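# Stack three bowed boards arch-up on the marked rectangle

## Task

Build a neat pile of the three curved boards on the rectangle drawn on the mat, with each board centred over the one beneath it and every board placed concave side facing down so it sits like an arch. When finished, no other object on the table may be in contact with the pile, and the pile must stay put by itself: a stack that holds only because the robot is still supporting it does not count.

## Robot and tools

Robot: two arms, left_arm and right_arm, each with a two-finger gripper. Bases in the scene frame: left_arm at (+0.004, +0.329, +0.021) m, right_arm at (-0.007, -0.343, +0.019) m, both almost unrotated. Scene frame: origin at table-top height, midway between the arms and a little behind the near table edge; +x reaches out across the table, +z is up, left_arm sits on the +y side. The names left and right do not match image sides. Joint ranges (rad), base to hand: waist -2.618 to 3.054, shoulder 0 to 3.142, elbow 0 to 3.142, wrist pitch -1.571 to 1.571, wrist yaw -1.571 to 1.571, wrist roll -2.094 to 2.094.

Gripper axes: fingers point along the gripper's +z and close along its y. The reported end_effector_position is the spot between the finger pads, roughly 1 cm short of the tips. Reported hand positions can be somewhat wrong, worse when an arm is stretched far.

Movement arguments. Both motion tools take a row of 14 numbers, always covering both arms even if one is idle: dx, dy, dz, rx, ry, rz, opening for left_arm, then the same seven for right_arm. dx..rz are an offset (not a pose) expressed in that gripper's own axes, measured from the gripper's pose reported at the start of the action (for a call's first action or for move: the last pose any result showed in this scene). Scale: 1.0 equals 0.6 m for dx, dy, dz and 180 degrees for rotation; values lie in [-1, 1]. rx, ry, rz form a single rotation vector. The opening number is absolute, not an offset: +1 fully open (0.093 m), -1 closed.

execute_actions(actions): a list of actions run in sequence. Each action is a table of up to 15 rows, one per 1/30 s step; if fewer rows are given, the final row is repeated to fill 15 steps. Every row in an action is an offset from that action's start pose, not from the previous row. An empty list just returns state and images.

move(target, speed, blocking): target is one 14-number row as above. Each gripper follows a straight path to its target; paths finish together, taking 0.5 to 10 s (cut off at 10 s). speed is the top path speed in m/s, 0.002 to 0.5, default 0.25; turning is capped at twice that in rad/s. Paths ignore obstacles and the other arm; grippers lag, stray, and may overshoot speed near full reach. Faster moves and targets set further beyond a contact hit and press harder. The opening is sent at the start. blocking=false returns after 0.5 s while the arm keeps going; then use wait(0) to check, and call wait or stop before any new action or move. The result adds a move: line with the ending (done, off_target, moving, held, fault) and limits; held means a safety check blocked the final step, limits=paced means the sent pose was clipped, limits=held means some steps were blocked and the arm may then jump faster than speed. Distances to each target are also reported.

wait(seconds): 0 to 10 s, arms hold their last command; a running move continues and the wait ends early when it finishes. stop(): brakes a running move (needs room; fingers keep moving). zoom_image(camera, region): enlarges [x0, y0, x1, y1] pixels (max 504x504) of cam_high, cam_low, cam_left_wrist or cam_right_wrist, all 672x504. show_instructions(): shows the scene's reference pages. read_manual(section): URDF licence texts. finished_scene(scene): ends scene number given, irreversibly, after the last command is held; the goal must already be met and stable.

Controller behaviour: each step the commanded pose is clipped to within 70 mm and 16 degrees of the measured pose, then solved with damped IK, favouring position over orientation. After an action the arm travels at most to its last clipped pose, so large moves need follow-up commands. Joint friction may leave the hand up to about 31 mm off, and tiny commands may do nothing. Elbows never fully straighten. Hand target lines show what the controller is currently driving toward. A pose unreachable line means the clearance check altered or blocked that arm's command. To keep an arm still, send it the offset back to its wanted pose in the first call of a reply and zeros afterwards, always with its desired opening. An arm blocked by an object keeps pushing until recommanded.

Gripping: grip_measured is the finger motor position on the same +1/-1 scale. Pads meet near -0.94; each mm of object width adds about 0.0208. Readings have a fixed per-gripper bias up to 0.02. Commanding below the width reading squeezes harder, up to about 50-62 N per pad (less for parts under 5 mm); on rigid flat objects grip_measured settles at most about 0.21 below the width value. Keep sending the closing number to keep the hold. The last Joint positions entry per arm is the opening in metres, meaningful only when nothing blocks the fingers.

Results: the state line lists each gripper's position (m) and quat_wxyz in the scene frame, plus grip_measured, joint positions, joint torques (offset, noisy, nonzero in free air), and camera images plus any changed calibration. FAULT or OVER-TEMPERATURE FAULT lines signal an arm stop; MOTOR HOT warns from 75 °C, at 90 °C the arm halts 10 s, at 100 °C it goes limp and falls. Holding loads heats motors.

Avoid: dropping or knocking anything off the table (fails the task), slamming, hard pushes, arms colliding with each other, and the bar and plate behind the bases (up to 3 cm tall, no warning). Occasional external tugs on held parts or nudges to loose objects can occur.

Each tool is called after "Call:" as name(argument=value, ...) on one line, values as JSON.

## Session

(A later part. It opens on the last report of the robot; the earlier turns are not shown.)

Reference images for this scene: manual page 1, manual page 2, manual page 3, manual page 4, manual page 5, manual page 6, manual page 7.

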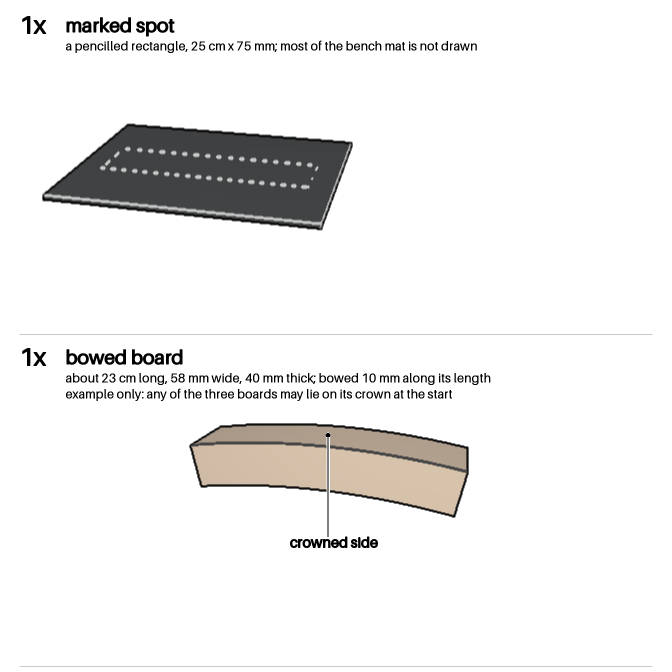

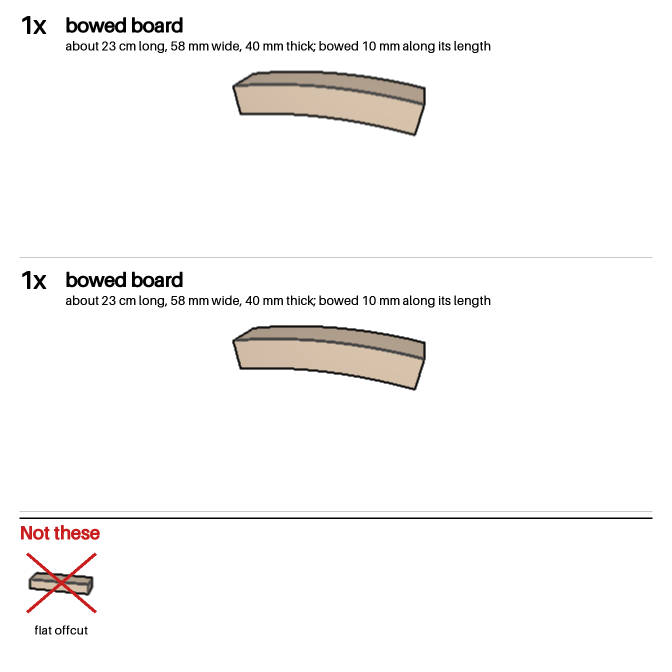

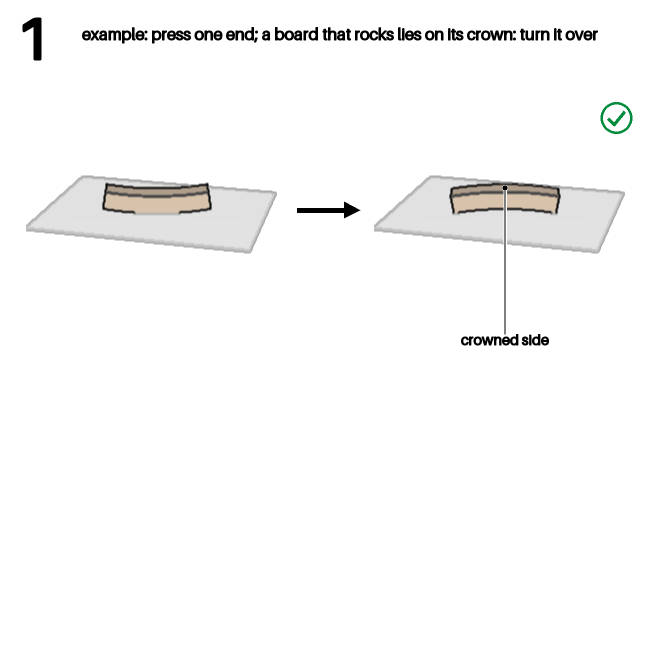

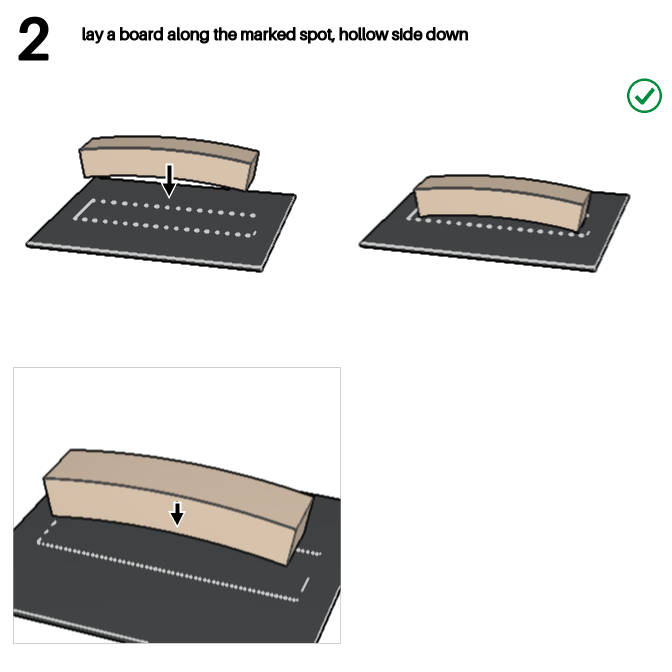

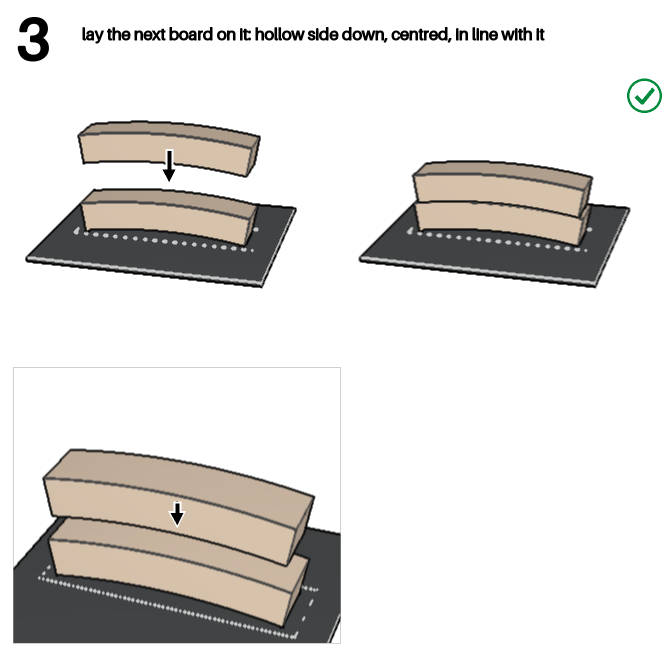

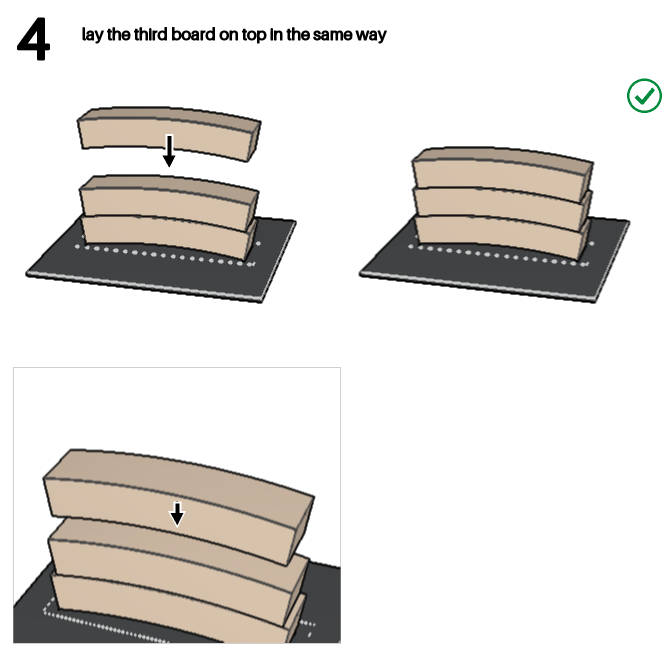

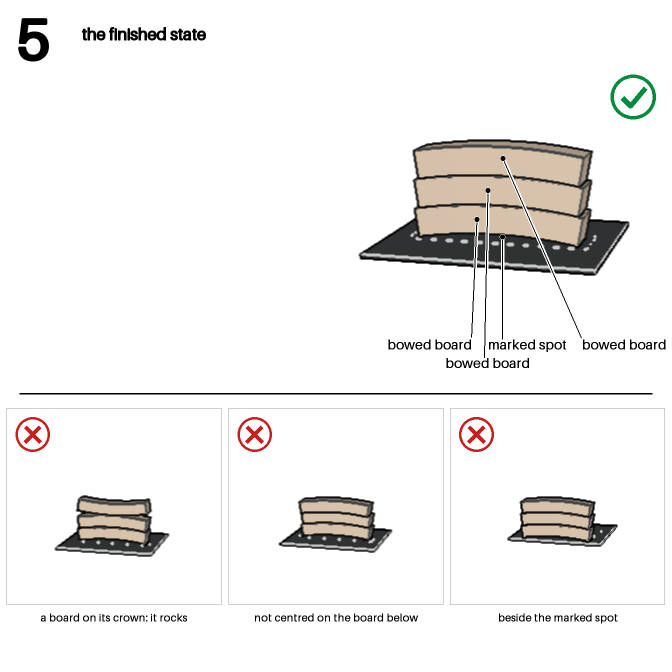

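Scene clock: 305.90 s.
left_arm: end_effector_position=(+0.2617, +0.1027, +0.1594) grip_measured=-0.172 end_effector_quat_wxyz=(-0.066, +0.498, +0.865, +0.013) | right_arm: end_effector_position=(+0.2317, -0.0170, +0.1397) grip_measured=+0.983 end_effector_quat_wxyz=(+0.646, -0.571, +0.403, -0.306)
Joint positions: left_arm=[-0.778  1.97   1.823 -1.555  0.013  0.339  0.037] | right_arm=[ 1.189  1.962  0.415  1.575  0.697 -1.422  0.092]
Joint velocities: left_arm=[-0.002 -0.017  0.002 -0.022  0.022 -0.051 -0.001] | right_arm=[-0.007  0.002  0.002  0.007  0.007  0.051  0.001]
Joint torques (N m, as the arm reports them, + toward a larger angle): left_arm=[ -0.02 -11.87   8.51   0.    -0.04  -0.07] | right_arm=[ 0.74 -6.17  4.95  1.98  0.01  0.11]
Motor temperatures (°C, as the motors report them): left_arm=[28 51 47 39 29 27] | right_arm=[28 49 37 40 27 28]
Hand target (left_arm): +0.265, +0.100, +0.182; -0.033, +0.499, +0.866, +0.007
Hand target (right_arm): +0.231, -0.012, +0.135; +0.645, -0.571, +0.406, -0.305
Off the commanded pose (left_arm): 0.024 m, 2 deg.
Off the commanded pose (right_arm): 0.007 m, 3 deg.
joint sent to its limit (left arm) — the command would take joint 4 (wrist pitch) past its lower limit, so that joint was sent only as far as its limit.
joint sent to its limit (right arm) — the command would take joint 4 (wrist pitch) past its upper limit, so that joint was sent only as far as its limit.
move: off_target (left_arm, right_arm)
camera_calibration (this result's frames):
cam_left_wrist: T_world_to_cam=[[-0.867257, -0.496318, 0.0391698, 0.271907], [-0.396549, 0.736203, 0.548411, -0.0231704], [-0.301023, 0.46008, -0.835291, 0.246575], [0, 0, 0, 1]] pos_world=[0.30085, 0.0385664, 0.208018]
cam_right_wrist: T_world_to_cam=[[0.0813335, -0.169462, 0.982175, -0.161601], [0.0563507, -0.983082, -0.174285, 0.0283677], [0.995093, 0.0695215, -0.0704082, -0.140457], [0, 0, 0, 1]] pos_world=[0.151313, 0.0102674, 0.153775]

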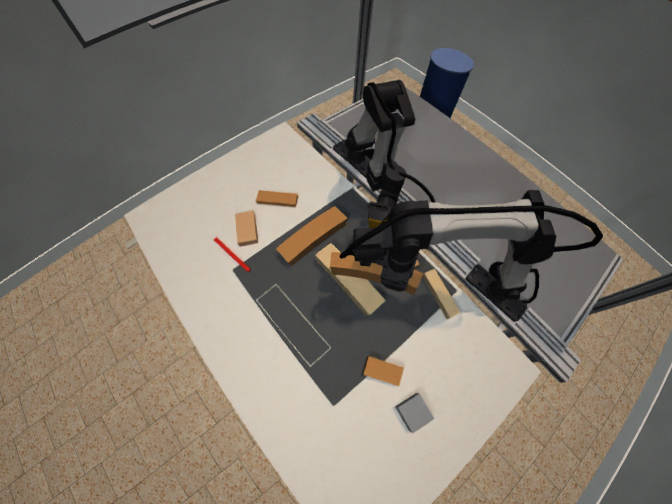

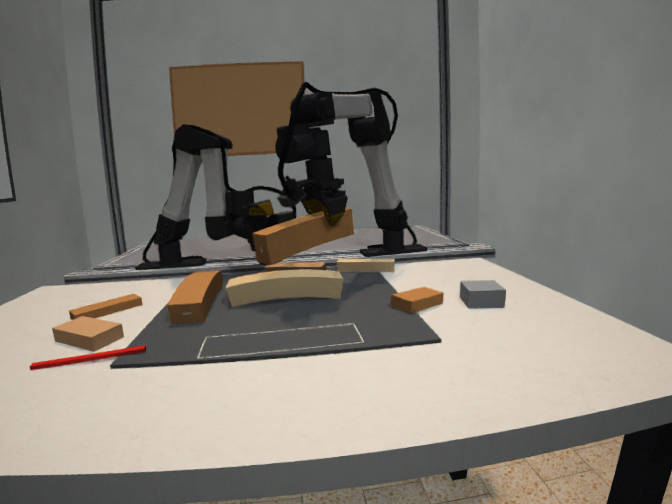

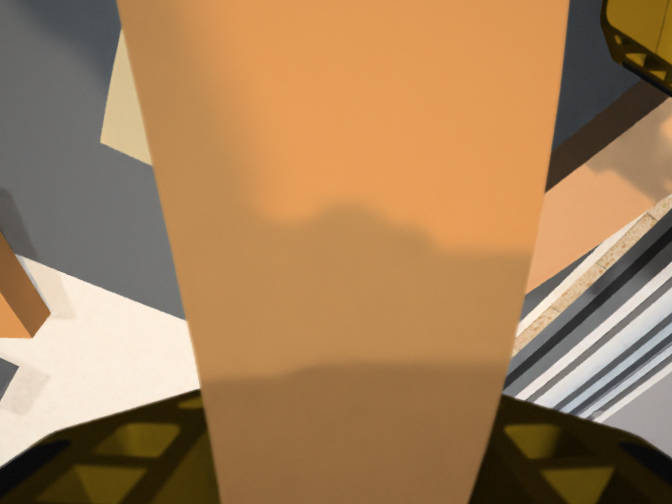

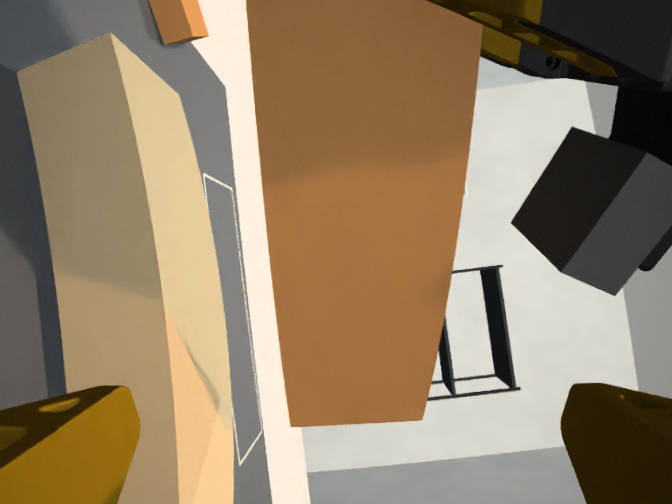

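Call:
move(target=[0,0,-0.04,0,0.0,0,-0.6,0,-0.008,0.13,0,0,0,1], speed=0.06)

Call:
zoom_image(camera="cam_low", region=[150,150,400,380])

Scene clock: 311.13 s.
left_arm: end_effector_position=(+0.2696, +0.1123, +0.1621) grip_measured=-0.172 end_effector_quat_wxyz=(-0.058, +0.478, +0.876, +0.036) | right_arm: end_effector_position=(+0.2910, +0.0161, +0.1631) grip_measured=+0.983 end_effector_quat_wxyz=(+0.666, -0.551, +0.400, -0.304)
Joint positions: left_arm=[-0.764  1.962  1.823 -1.555 -0.032  0.305  0.037] | right_arm=[ 1.049  2.013  0.649  1.449  0.554 -1.42   0.092]
Joint velocities: left_arm=[-0.017 -0.012  0.002 -0.081 -0.022  0.022  0.001] | right_arm=[-0.002 -0.002 -0.012  0.007 -0.037 -0.037 -0.   ]
Joint torques (N m, as the arm reports them, + toward a larger angle): left_arm=[ -1.14 -11.96   7.93   0.     0.43   0.21] | right_arm=[-1.8  -7.17  6.76  1.45 -0.24  0.05]
Motor temperatures (°C, as the motors report them): left_arm=[28 53 47 39 29 27] | right_arm=[28 49 37 40 27 28]
Hand target (left_arm): +0.264, +0.101, +0.182; -0.032, +0.499, +0.866, +0.008
Hand target (right_arm): +0.299, +0.019, +0.146; +0.646, -0.571, +0.402, -0.307
Off the commanded pose (left_arm): 0.025 m, 4 deg.
Off the commanded pose (right_arm): 0.020 m, 3 deg.
joint sent to its limit (left arm) — the command would take joint 4 (wrist pitch) past its lower limit, so that joint was sent only as far as its limit.
move: off_target (left_arm, right_arm)
camera_calibration (this result's frames):
cam_left_wrist: T_world_to_cam=[[-0.846564, -0.532186, -0.0104033, 0.289878], [-0.447461, 0.700932, 0.555404, -0.0120985], [-0.288286, 0.47484, -0.831516, 0.241069], [0, 0, 0, 1]] pos_world=[0.309484, 0.0482802, 0.210188]
cam_right_wrist: T_world_to_cam=[[0.0521847, -0.218383, 0.974467, -0.173341], [0.0646187, -0.973013, -0.221518, 0.0667902], [0.996545, 0.0745286, -0.0366648, -0.206058], [0, 0, 0, 1]] pos_world=[0.210076, 0.0424901, 0.176156]

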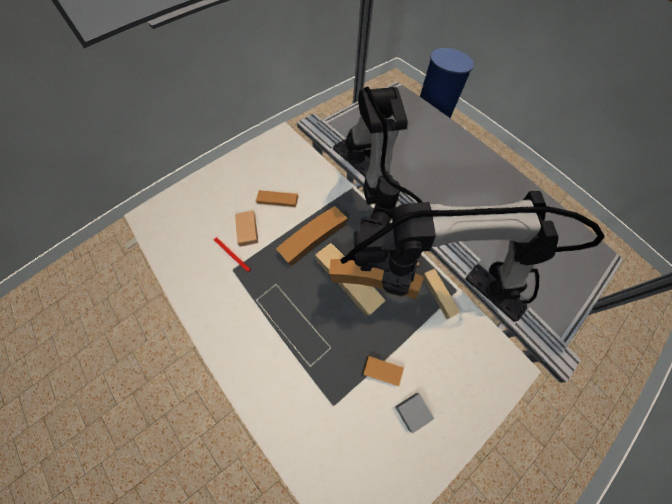

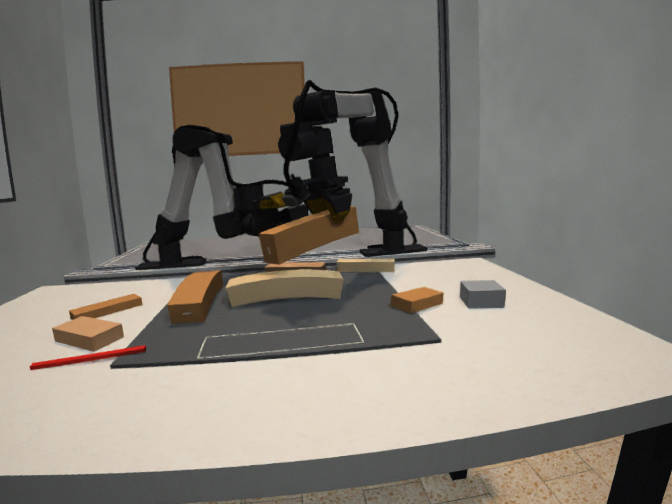

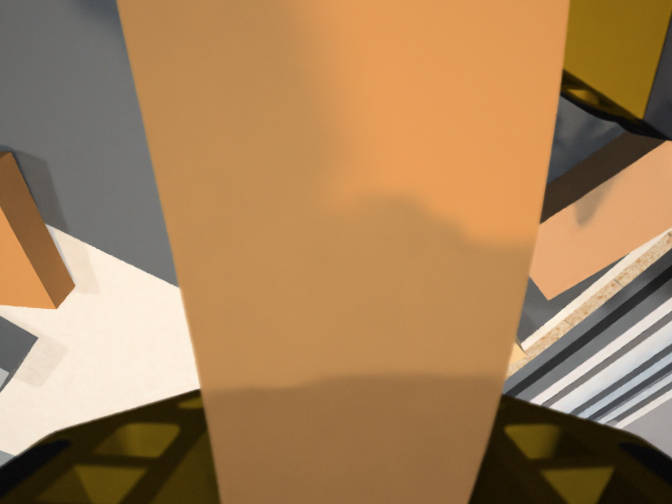

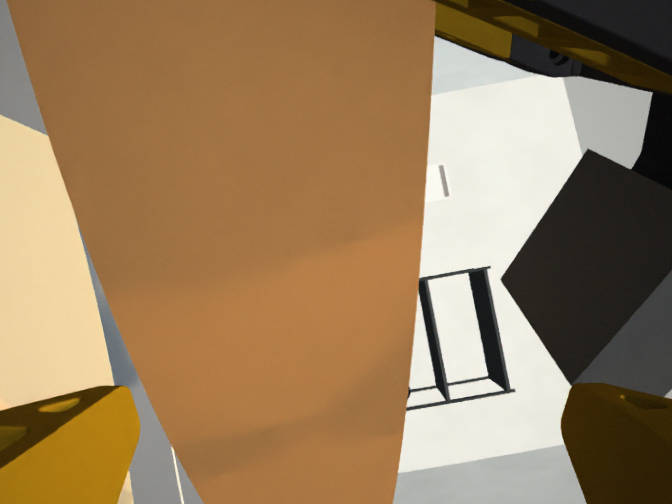

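Region (150, 150, 400, 380) of cam_low's 672x504 image, scaled by 2.016, with more detail than that image has; it fills the top 464 rows of this view, and the rest is white.

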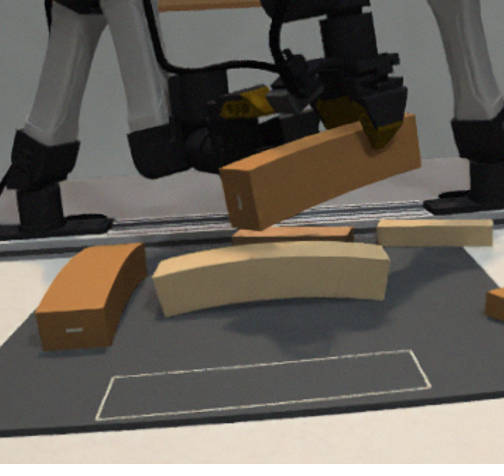

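Right rose and pushed the board. Back off and lower.

Call:
move(target=[0,0,-0.035,0,0.0,0,-0.6,0.01,0.07,-0.05,0,0,0,0.9], speed=0.05)

Scene clock: 316.60 s.
left_arm: end_effector_position=(+0.2697, +0.1134, +0.1634) grip_measured=-0.172 end_effector_quat_wxyz=(-0.057, +0.477, +0.876, +0.038) | right_arm: end_effector_position=(+0.2713, +0.0080, +0.1359) grip_measured=+0.902 end_effector_quat_wxyz=(+0.663, -0.552, +0.410, -0.296)
Joint positions: left_arm=[-0.764  1.959  1.823 -1.557 -0.037  0.302  0.037] | right_arm=[ 1.095  2.089  0.579  1.575  0.603 -1.394  0.088]
Joint velocities: left_arm=[-0.012 -0.017  0.002 -0.007  0.022 -0.051  0.001] | right_arm=[ 0.027 -0.002  0.002 -0.081  0.051 -0.051  0.   ]
Joint torques (N m, as the arm reports them, + toward a larger angle): left_arm=[ -0.25 -11.42   7.69   0.01   0.    -0.04] | right_arm=[ 0.64 -7.59  2.71  2.01  0.03  0.12]
Motor temperatures (°C, as the motors report them): left_arm=[28 55 47 38 29 27] | right_arm=[28 48 37 40 27 28]
Hand target (left_arm): +0.270, +0.110, +0.182; -0.029, +0.479, +0.877, +0.030
Hand target (right_arm): +0.267, +0.004, +0.119; +0.648, -0.566, +0.414, -0.297
Off the commanded pose (left_arm): 0.020 m, 0 deg.
Off the commanded pose (right_arm): 0.018 m, 2 deg.
joint sent to its limit (left arm) — the command would take joint 4 (wrist pitch) past its lower limit, so that joint was sent only as far as its limit.
joint sent to its limit (right arm) — the command would take joint 4 (wrist pitch) past its upper limit, so that joint was sent only as far as its limit.
move: off_target (left_arm, right_arm)
camera_calibration (this result's frames):
cam_left_wrist: T_world_to_cam=[[-0.844829, -0.534793, -0.0161375, 0.291379], [-0.452433, 0.697973, 0.555101, -0.0117972], [-0.285601, 0.476267, -0.831626, 0.240839], [0, 0, 0, 1]] pos_world=[0.309612, 0.0493581, 0.211539]
cam_right_wrist: T_world_to_cam=[[0.0764666, -0.225278, 0.971289, -0.153631], [0.0574295, -0.971529, -0.229855, 0.0571483], [0.995417, 0.0733568, -0.061352, -0.183197], [0, 0, 0, 1]] pos_world=[0.190823, 0.0343503, 0.151117]

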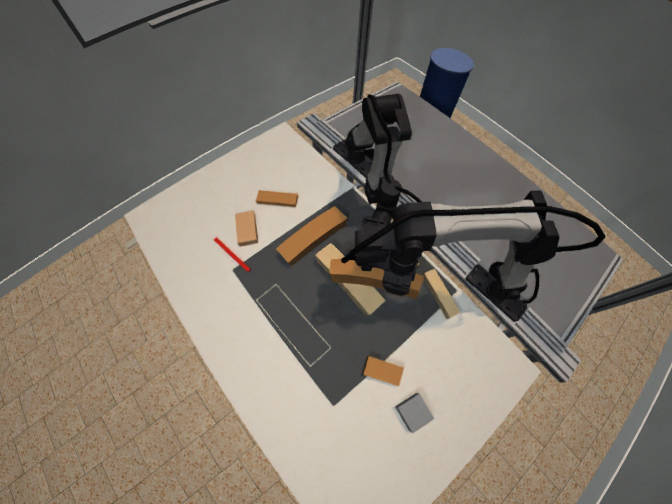

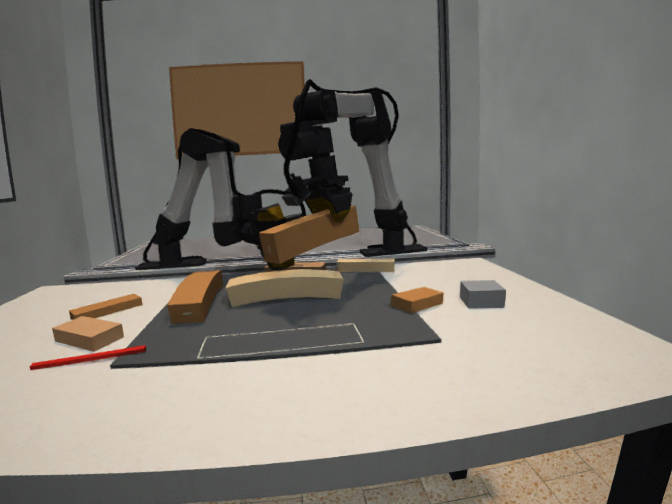

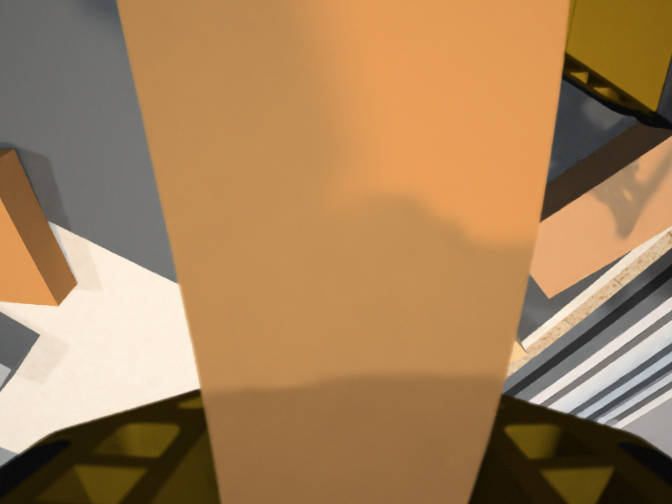

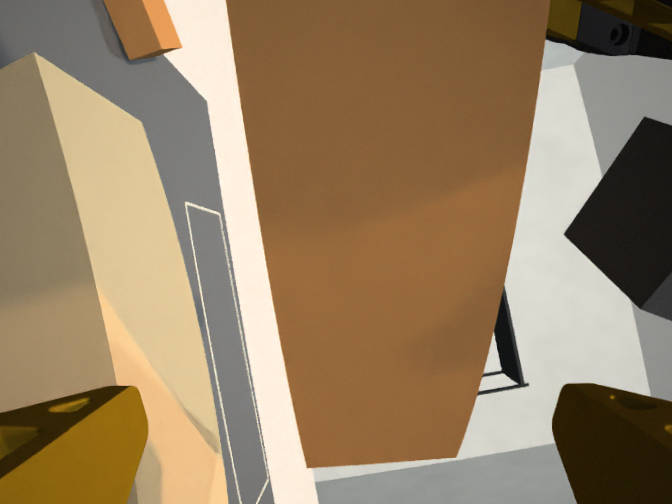

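Call:
move(target=[0,0,-0.033,0,0.0,0,-0.6,-0.027,0.015,0.09,0,0,0,1], speed=0.04)

Call:
zoom_image(camera="cam_low", region=[150,150,400,380])

Scene clock: 321.07 s.
left_arm: end_effector_position=(+0.2699, +0.1138, +0.1644) grip_measured=-0.172 end_effector_quat_wxyz=(-0.055, +0.475, +0.877, +0.039) | right_arm: end_effector_position=(+0.3044, +0.0467, +0.1445) grip_measured=+0.983 end_effector_quat_wxyz=(+0.673, -0.540, +0.410, -0.295)
Joint positions: left_arm=[-0.764  1.956  1.823 -1.557 -0.04   0.299  0.037] | right_arm=[ 1.059  2.166  0.796  1.464  0.569 -1.392  0.092]
Joint velocities: left_arm=[ 0.007  0.007  0.002  0.007  0.007 -0.037 -0.   ] | right_arm=[-0.032  0.002  0.012 -0.037 -0.051  0.037  0.001]
Joint torques (N m, as the arm reports them, + toward a larger angle): left_arm=[ -0.23 -11.24   7.49   0.    -0.06  -0.1 ] | right_arm=[-0.91 -9.15  5.88  1.84 -0.16  0.04]
Motor temperatures (°C, as the motors report them): left_arm=[28 57 47 38 29 27] | right_arm=[28 48 37 41 27 28]
Hand target (left_arm): +0.271, +0.112, +0.182; -0.029, +0.478, +0.877, +0.033
Hand target (right_arm): +0.310, +0.049, +0.133; +0.663, -0.552, +0.410, -0.296
Off the commanded pose (left_arm): 0.019 m, 0 deg.
Off the commanded pose (right_arm): 0.013 m, 2 deg.
joint sent to its limit (left arm) — the command would take joint 4 (wrist pitch) past its lower limit, so that joint was sent only as far as its limit.
move: off_target (left_arm, right_arm)
camera_calibration (this result's frames):
cam_left_wrist: T_world_to_cam=[[-0.84313, -0.537339, -0.0199394, 0.292209], [-0.45685, 0.696293, 0.553593, -0.01098], [-0.283583, 0.47586, -0.832549, 0.241164], [0, 0, 0, 1]] pos_world=[0.309744, 0.0499008, 0.212686]
cam_right_wrist: T_world_to_cam=[[0.0618246, -0.250783, 0.966067, -0.14938], [0.059409, -0.965278, -0.25438, 0.0974553], [0.996317, 0.07312, -0.0447791, -0.221162], [0, 0, 0, 1]] pos_world=[0.223793, 0.072781, 0.159198]

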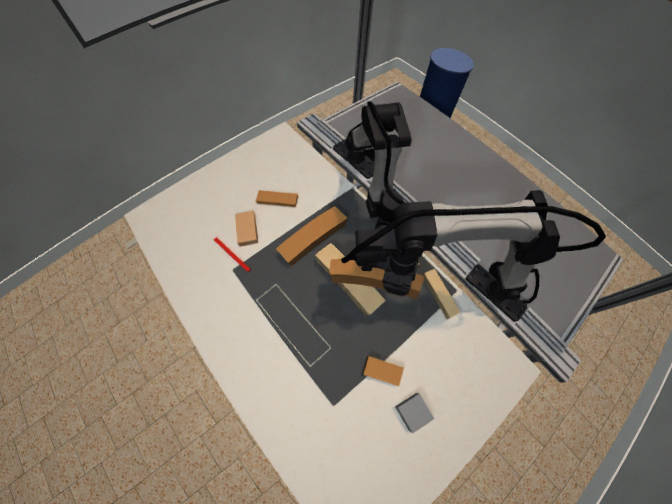

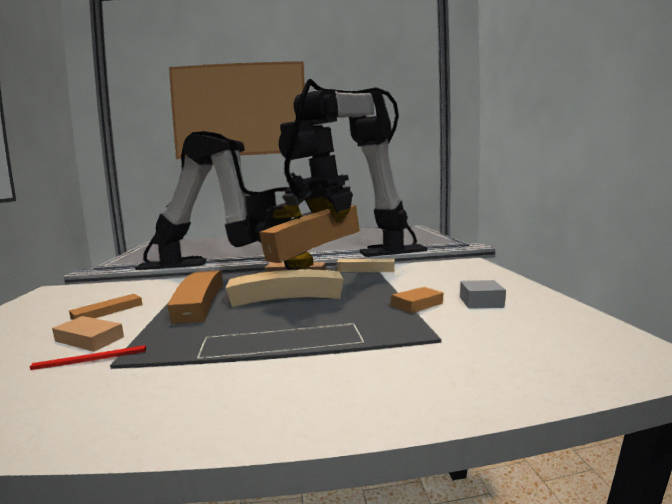

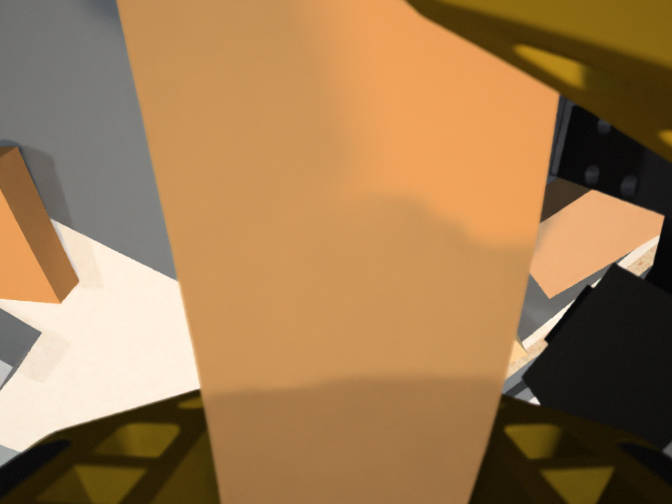

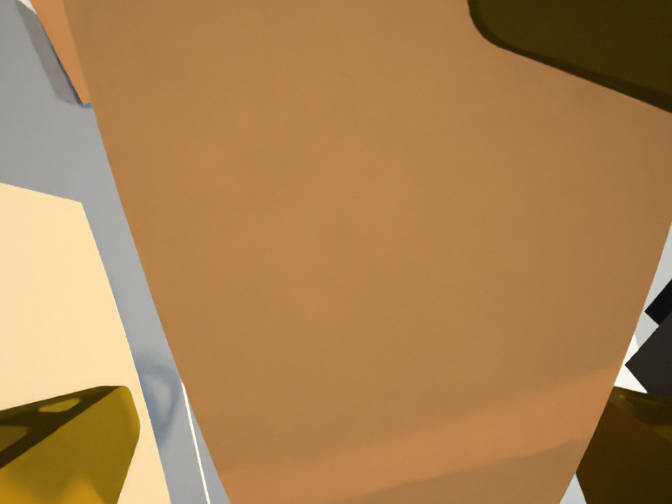

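Region (150, 150, 400, 380) of cam_low's 672x504 image, scaled by 2.016, with more detail than that image has; it fills the top 464 rows of this view, and the rest is white.

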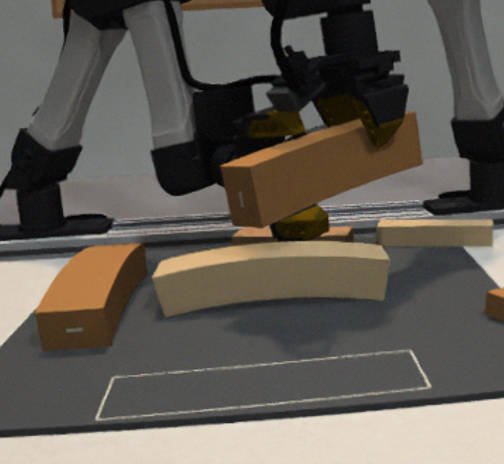

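Call:
execute_actions(actions=[[[0,0,-0.032,0,0,0,-0.6,0,0.01,0.04,0,0,0,1]],[[0,0,-0.032,0,0,0,-0.6,0,0.0,0.0,0,0,0,1]]])

Scene clock: 323.63 s.
left_arm: end_effector_position=(+0.2705, +0.1132, +0.1691) grip_measured=-0.189 end_effector_quat_wxyz=(-0.045, +0.473, +0.879, +0.037) | right_arm: end_effector_position=(+0.3149, +0.0519, +0.1516) grip_measured=+0.982 end_effector_quat_wxyz=(+0.677, -0.530, +0.409, -0.304)
Joint positions: left_arm=[-0.764  1.941  1.823 -1.552 -0.04   0.294  0.036] | right_arm=[ 1.046  2.183  0.848  1.456  0.571 -1.406  0.092]
Joint velocities: left_arm=[-0.007 -0.007  0.007  0.022 -0.007  0.022 -0.001] | right_arm=[-0.012 -0.007 -0.022 -0.022  0.007  0.022 -0.001]
Joint torques (N m, as the arm reports them, + toward a larger angle): left_arm=[ -0.2  -11.     7.99   0.01  -0.07  -0.05] | right_arm=[ -0.1  -11.58   5.18   1.94  -0.11   0.11]
Motor temperatures (°C, as the motors report them): left_arm=[28 57 47 38 29 27] | right_arm=[28 48 37 41 27 28]
Hand target (left_arm): +0.271, +0.112, +0.187; -0.021, +0.474, +0.879, +0.033
Hand target (right_arm): +0.315, +0.052, +0.151; +0.677, -0.531, +0.410, -0.302
Off the commanded pose (left_arm): 0.018 m, 0 deg.
Off the commanded pose (right_arm): 0.001 m, 0 deg.
joint sent to its limit (left arm) — the command would take joint 4 (wrist pitch) past its lower limit, so that joint was sent only as far as its limit.
camera_calibration (this result's frames):
cam_left_wrist: T_world_to_cam=[[-0.840469, -0.541199, -0.0267561, 0.293379], [-0.468732, 0.701381, 0.536987, -0.00736426], [-0.27185, 0.463862, -0.843166, 0.24548], [0, 0, 0, 1]] pos_world=[0.309858, 0.0500725, 0.218785]
cam_right_wrist: T_world_to_cam=[[0.0390683, -0.262467, 0.96415, -0.147523], [0.0483264, -0.963261, -0.264183, 0.108556], [0.998067, 0.0569151, -0.0249489, -0.23431], [0, 0, 0, 1]] pos_world=[0.234374, 0.0791836, 0.165067]

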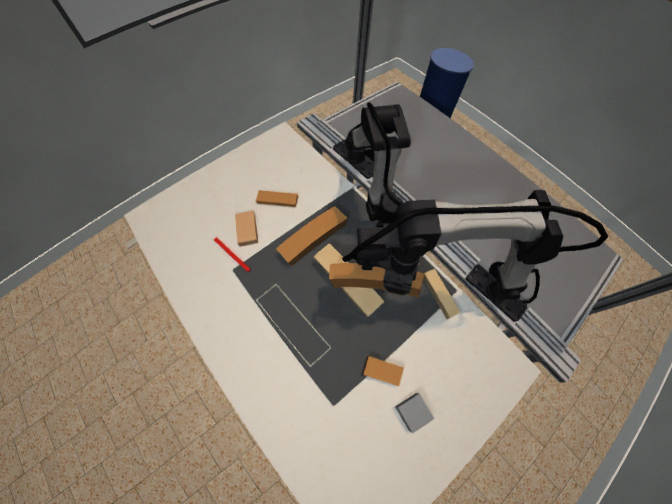

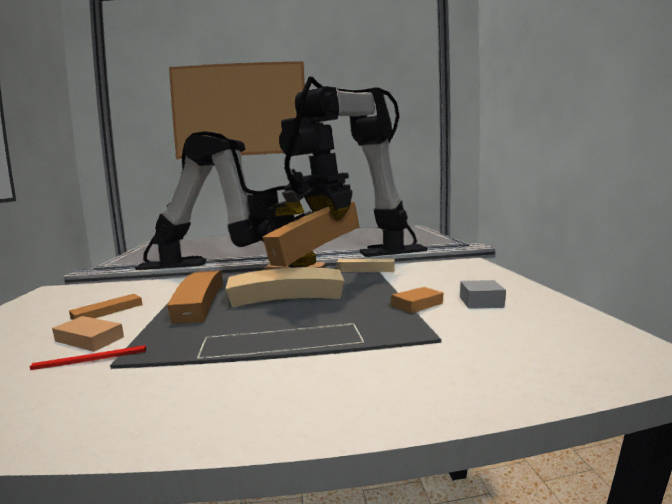

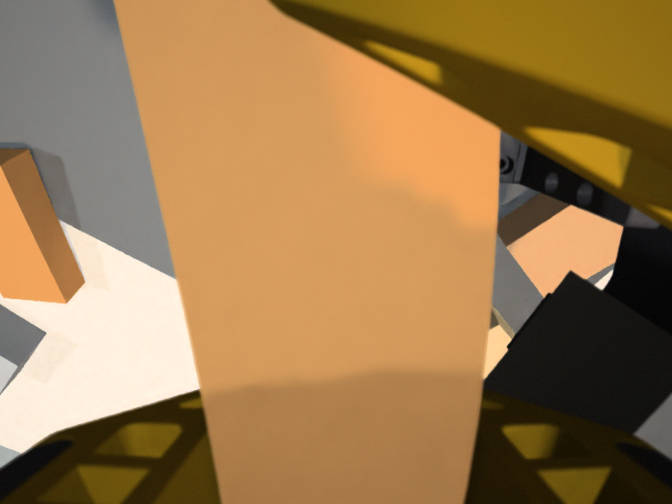

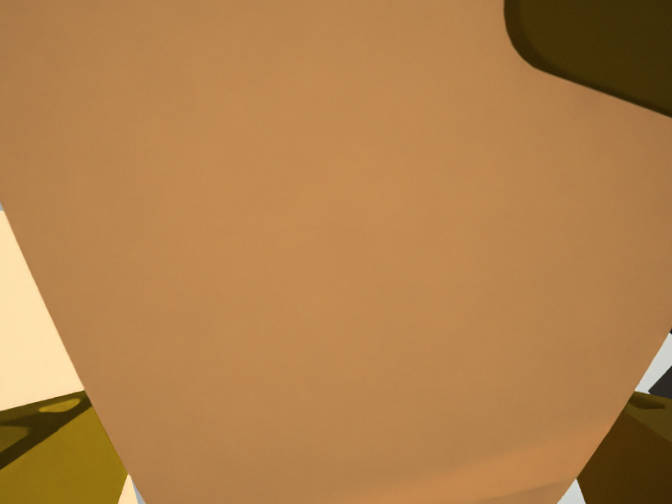

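Call:
execute_actions(actions=[])

Scene clock: 328.50 s.
left_arm: end_effector_position=(+0.2705, +0.1132, +0.1691) grip_measured=-0.189 end_effector_quat_wxyz=(-0.045, +0.473, +0.879, +0.037) | right_arm: end_effector_position=(+0.3149, +0.0519, +0.1516) grip_measured=+0.982 end_effector_quat_wxyz=(+0.677, -0.530, +0.409, -0.304)
Joint positions: left_arm=[-0.764  1.941  1.823 -1.552 -0.04   0.294  0.036] | right_arm=[ 1.046  2.183  0.848  1.456  0.571 -1.406  0.092]
Joint velocities: left_arm=[-0.007 -0.002  0.017 -0.066  0.037 -0.022 -0.001] | right_arm=[-0.017  0.007 -0.012 -0.007  0.037  0.007 -0.001]
Joint torques (N m, as the arm reports them, + toward a larger angle): left_arm=[ -0.23 -11.01   7.81   0.01  -0.08  -0.06] | right_arm=[ -0.19 -11.49   4.92   1.98  -0.08   0.09]
Motor temperatures (°C, as the motors report them): left_arm=[28 58 47 38 29 27] | right_arm=[28 49 36 42 27 28]
Hand target (left_arm): +0.271, +0.112, +0.187; -0.021, +0.474, +0.879, +0.033
Hand target (right_arm): +0.315, +0.052, +0.151; +0.677, -0.531, +0.410, -0.302
Off the commanded pose (left_arm): 0.018 m, 0 deg.
Off the commanded pose (right_arm): 0.001 m, 0 deg.
camera_calibration (this result's frames):
cam_left_wrist: T_world_to_cam=[[-0.840469, -0.541199, -0.0267561, 0.293379], [-0.468732, 0.701381, 0.536987, -0.00736426], [-0.27185, 0.463862, -0.843166, 0.24548], [0, 0, 0, 1]] pos_world=[0.309858, 0.0500725, 0.218785]
cam_right_wrist: T_world_to_cam=[[0.0390683, -0.262467, 0.96415, -0.147523], [0.0483264, -0.963261, -0.264183, 0.108556], [0.998067, 0.0569151, -0.0249489, -0.23431], [0, 0, 0, 1]] pos_world=[0.234374, 0.0791836, 0.165067]

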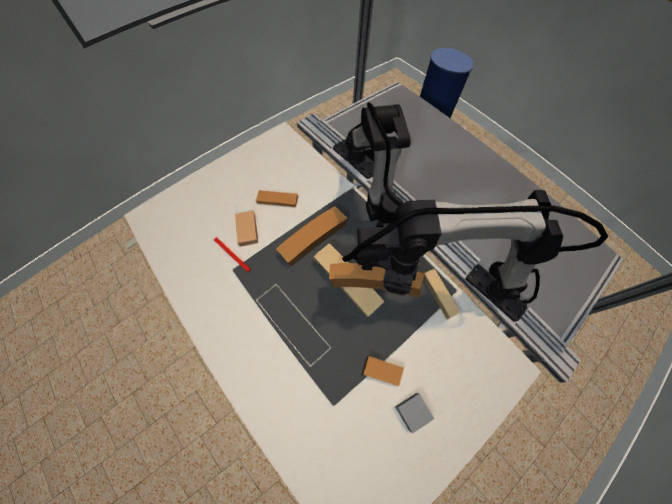

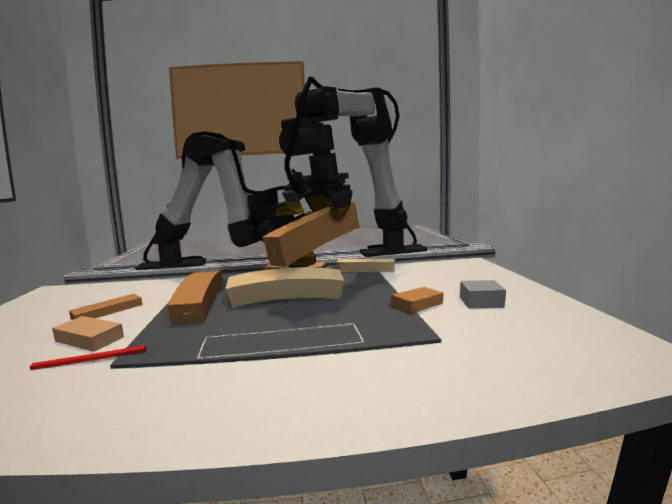

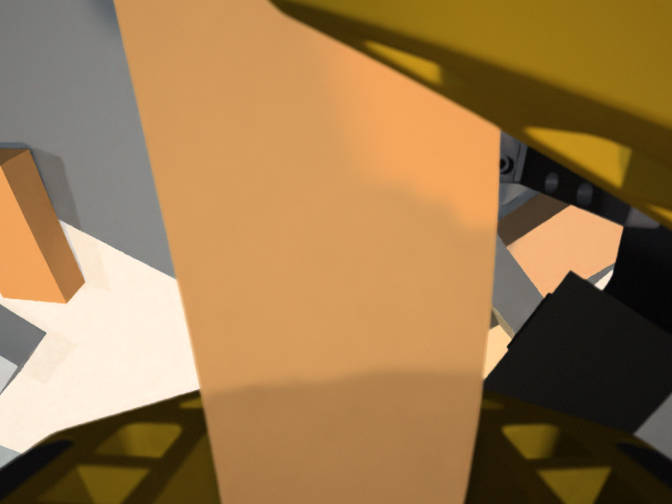

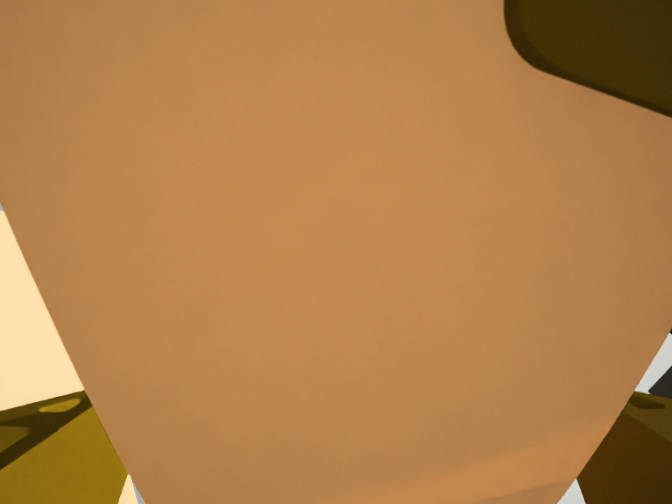

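Call:
execute_actions(actions=[[[0,0,-0.03,0,0,0,-0.6,0,0,0,0,0,0,-0.25]],[[0,0,-0.03,0,0,0,-0.6,0,0,0,0,0,0,-0.25]],[[0,0,-0.03,0,0,0,-0.6,0,0,0,0,0,0,-0.25]]])

Scene clock: 331.63 s.
left_arm: end_effector_position=(+0.2704, +0.1140, +0.1692) grip_measured=-0.190 end_effector_quat_wxyz=(-0.046, +0.475, +0.878, +0.039) | right_arm: end_effector_position=(+0.3147, +0.0521, +0.1520) grip_measured=+0.176 end_effector_quat_wxyz=(+0.678, -0.530, +0.409, -0.303)
Joint positions: left_arm=[-0.764  1.941  1.823 -1.554 -0.043  0.297  0.036] | right_arm=[ 1.046  2.183  0.848  1.458  0.57  -1.407  0.054]
Joint velocities: left_arm=[ 0.012 -0.007 -0.012 -0.037 -0.037 -0.007 -0.001] | right_arm=[-0.017 -0.002 -0.007  0.007  0.007 -0.037  0.   ]
Joint torques (N m, as the arm reports them, + toward a larger angle): left_arm=[ -0.18 -11.     7.59  -0.02  -0.1   -0.07] | right_arm=[ -0.3  -11.3    5.15   1.95  -0.08   0.09]
Motor temperatures (°C, as the motors report them): left_arm=[28 59 47 38 29 27] | right_arm=[28 49 36 42 27 28]
Hand target (left_arm): +0.271, +0.112, +0.186; -0.022, +0.476, +0.879, +0.034
Hand target (right_arm): +0.315, +0.052, +0.152; +0.678, -0.530, +0.409, -0.303
Off the commanded pose (left_arm): 0.018 m, 0 deg.
Off the commanded pose (right_arm): 0.000 m, 0 deg.
joint sent to its limit (left arm) — the command would take joint 4 (wrist pitch) past its lower limit, so that joint was sent only as far as its limit.
camera_calibration (this result's frames):
cam_left_wrist: T_world_to_cam=[[-0.842266, -0.538309, -0.0284841, 0.294125], [-0.466169, 0.700821, 0.539941, -0.00918649], [-0.270693, 0.468052, -0.841221, 0.244024], [0, 0, 0, 1]] pos_world=[0.309504, 0.0505525, 0.218616]
cam_right_wrist: T_world_to_cam=[[0.0381038, -0.263258, 0.963973, -0.147498], [0.0504603, -0.962936, -0.26497, 0.108336], [0.997999, 0.0587387, -0.0234074, -0.234444], [0, 0, 0, 1]] pos_world=[0.234128, 0.0792614, 0.165402]

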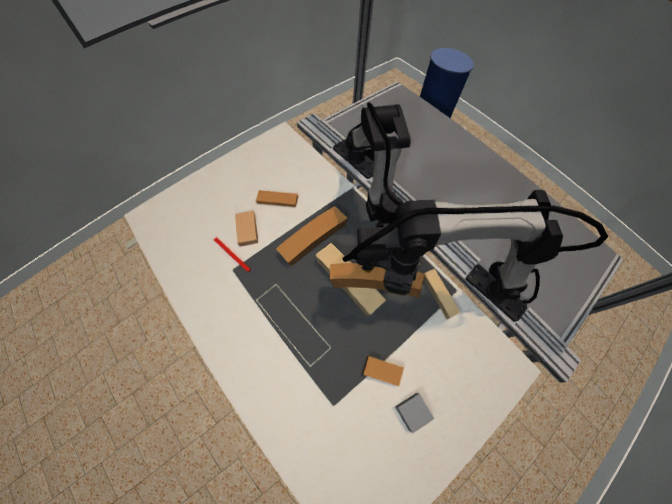

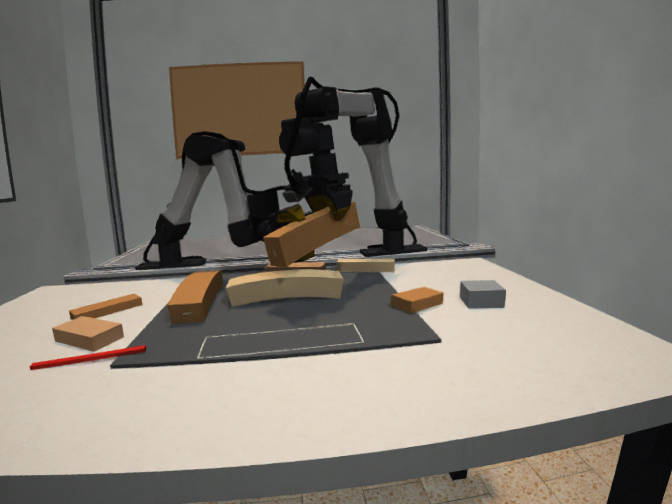

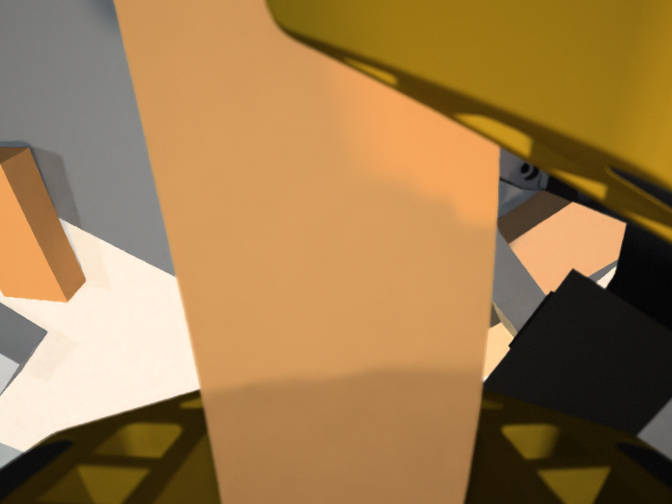

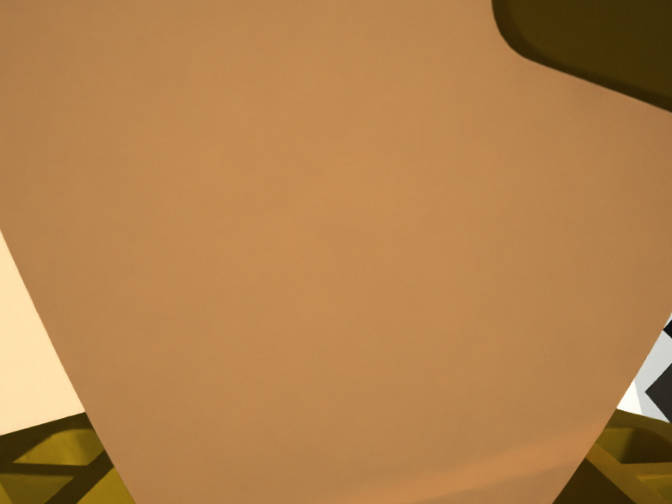

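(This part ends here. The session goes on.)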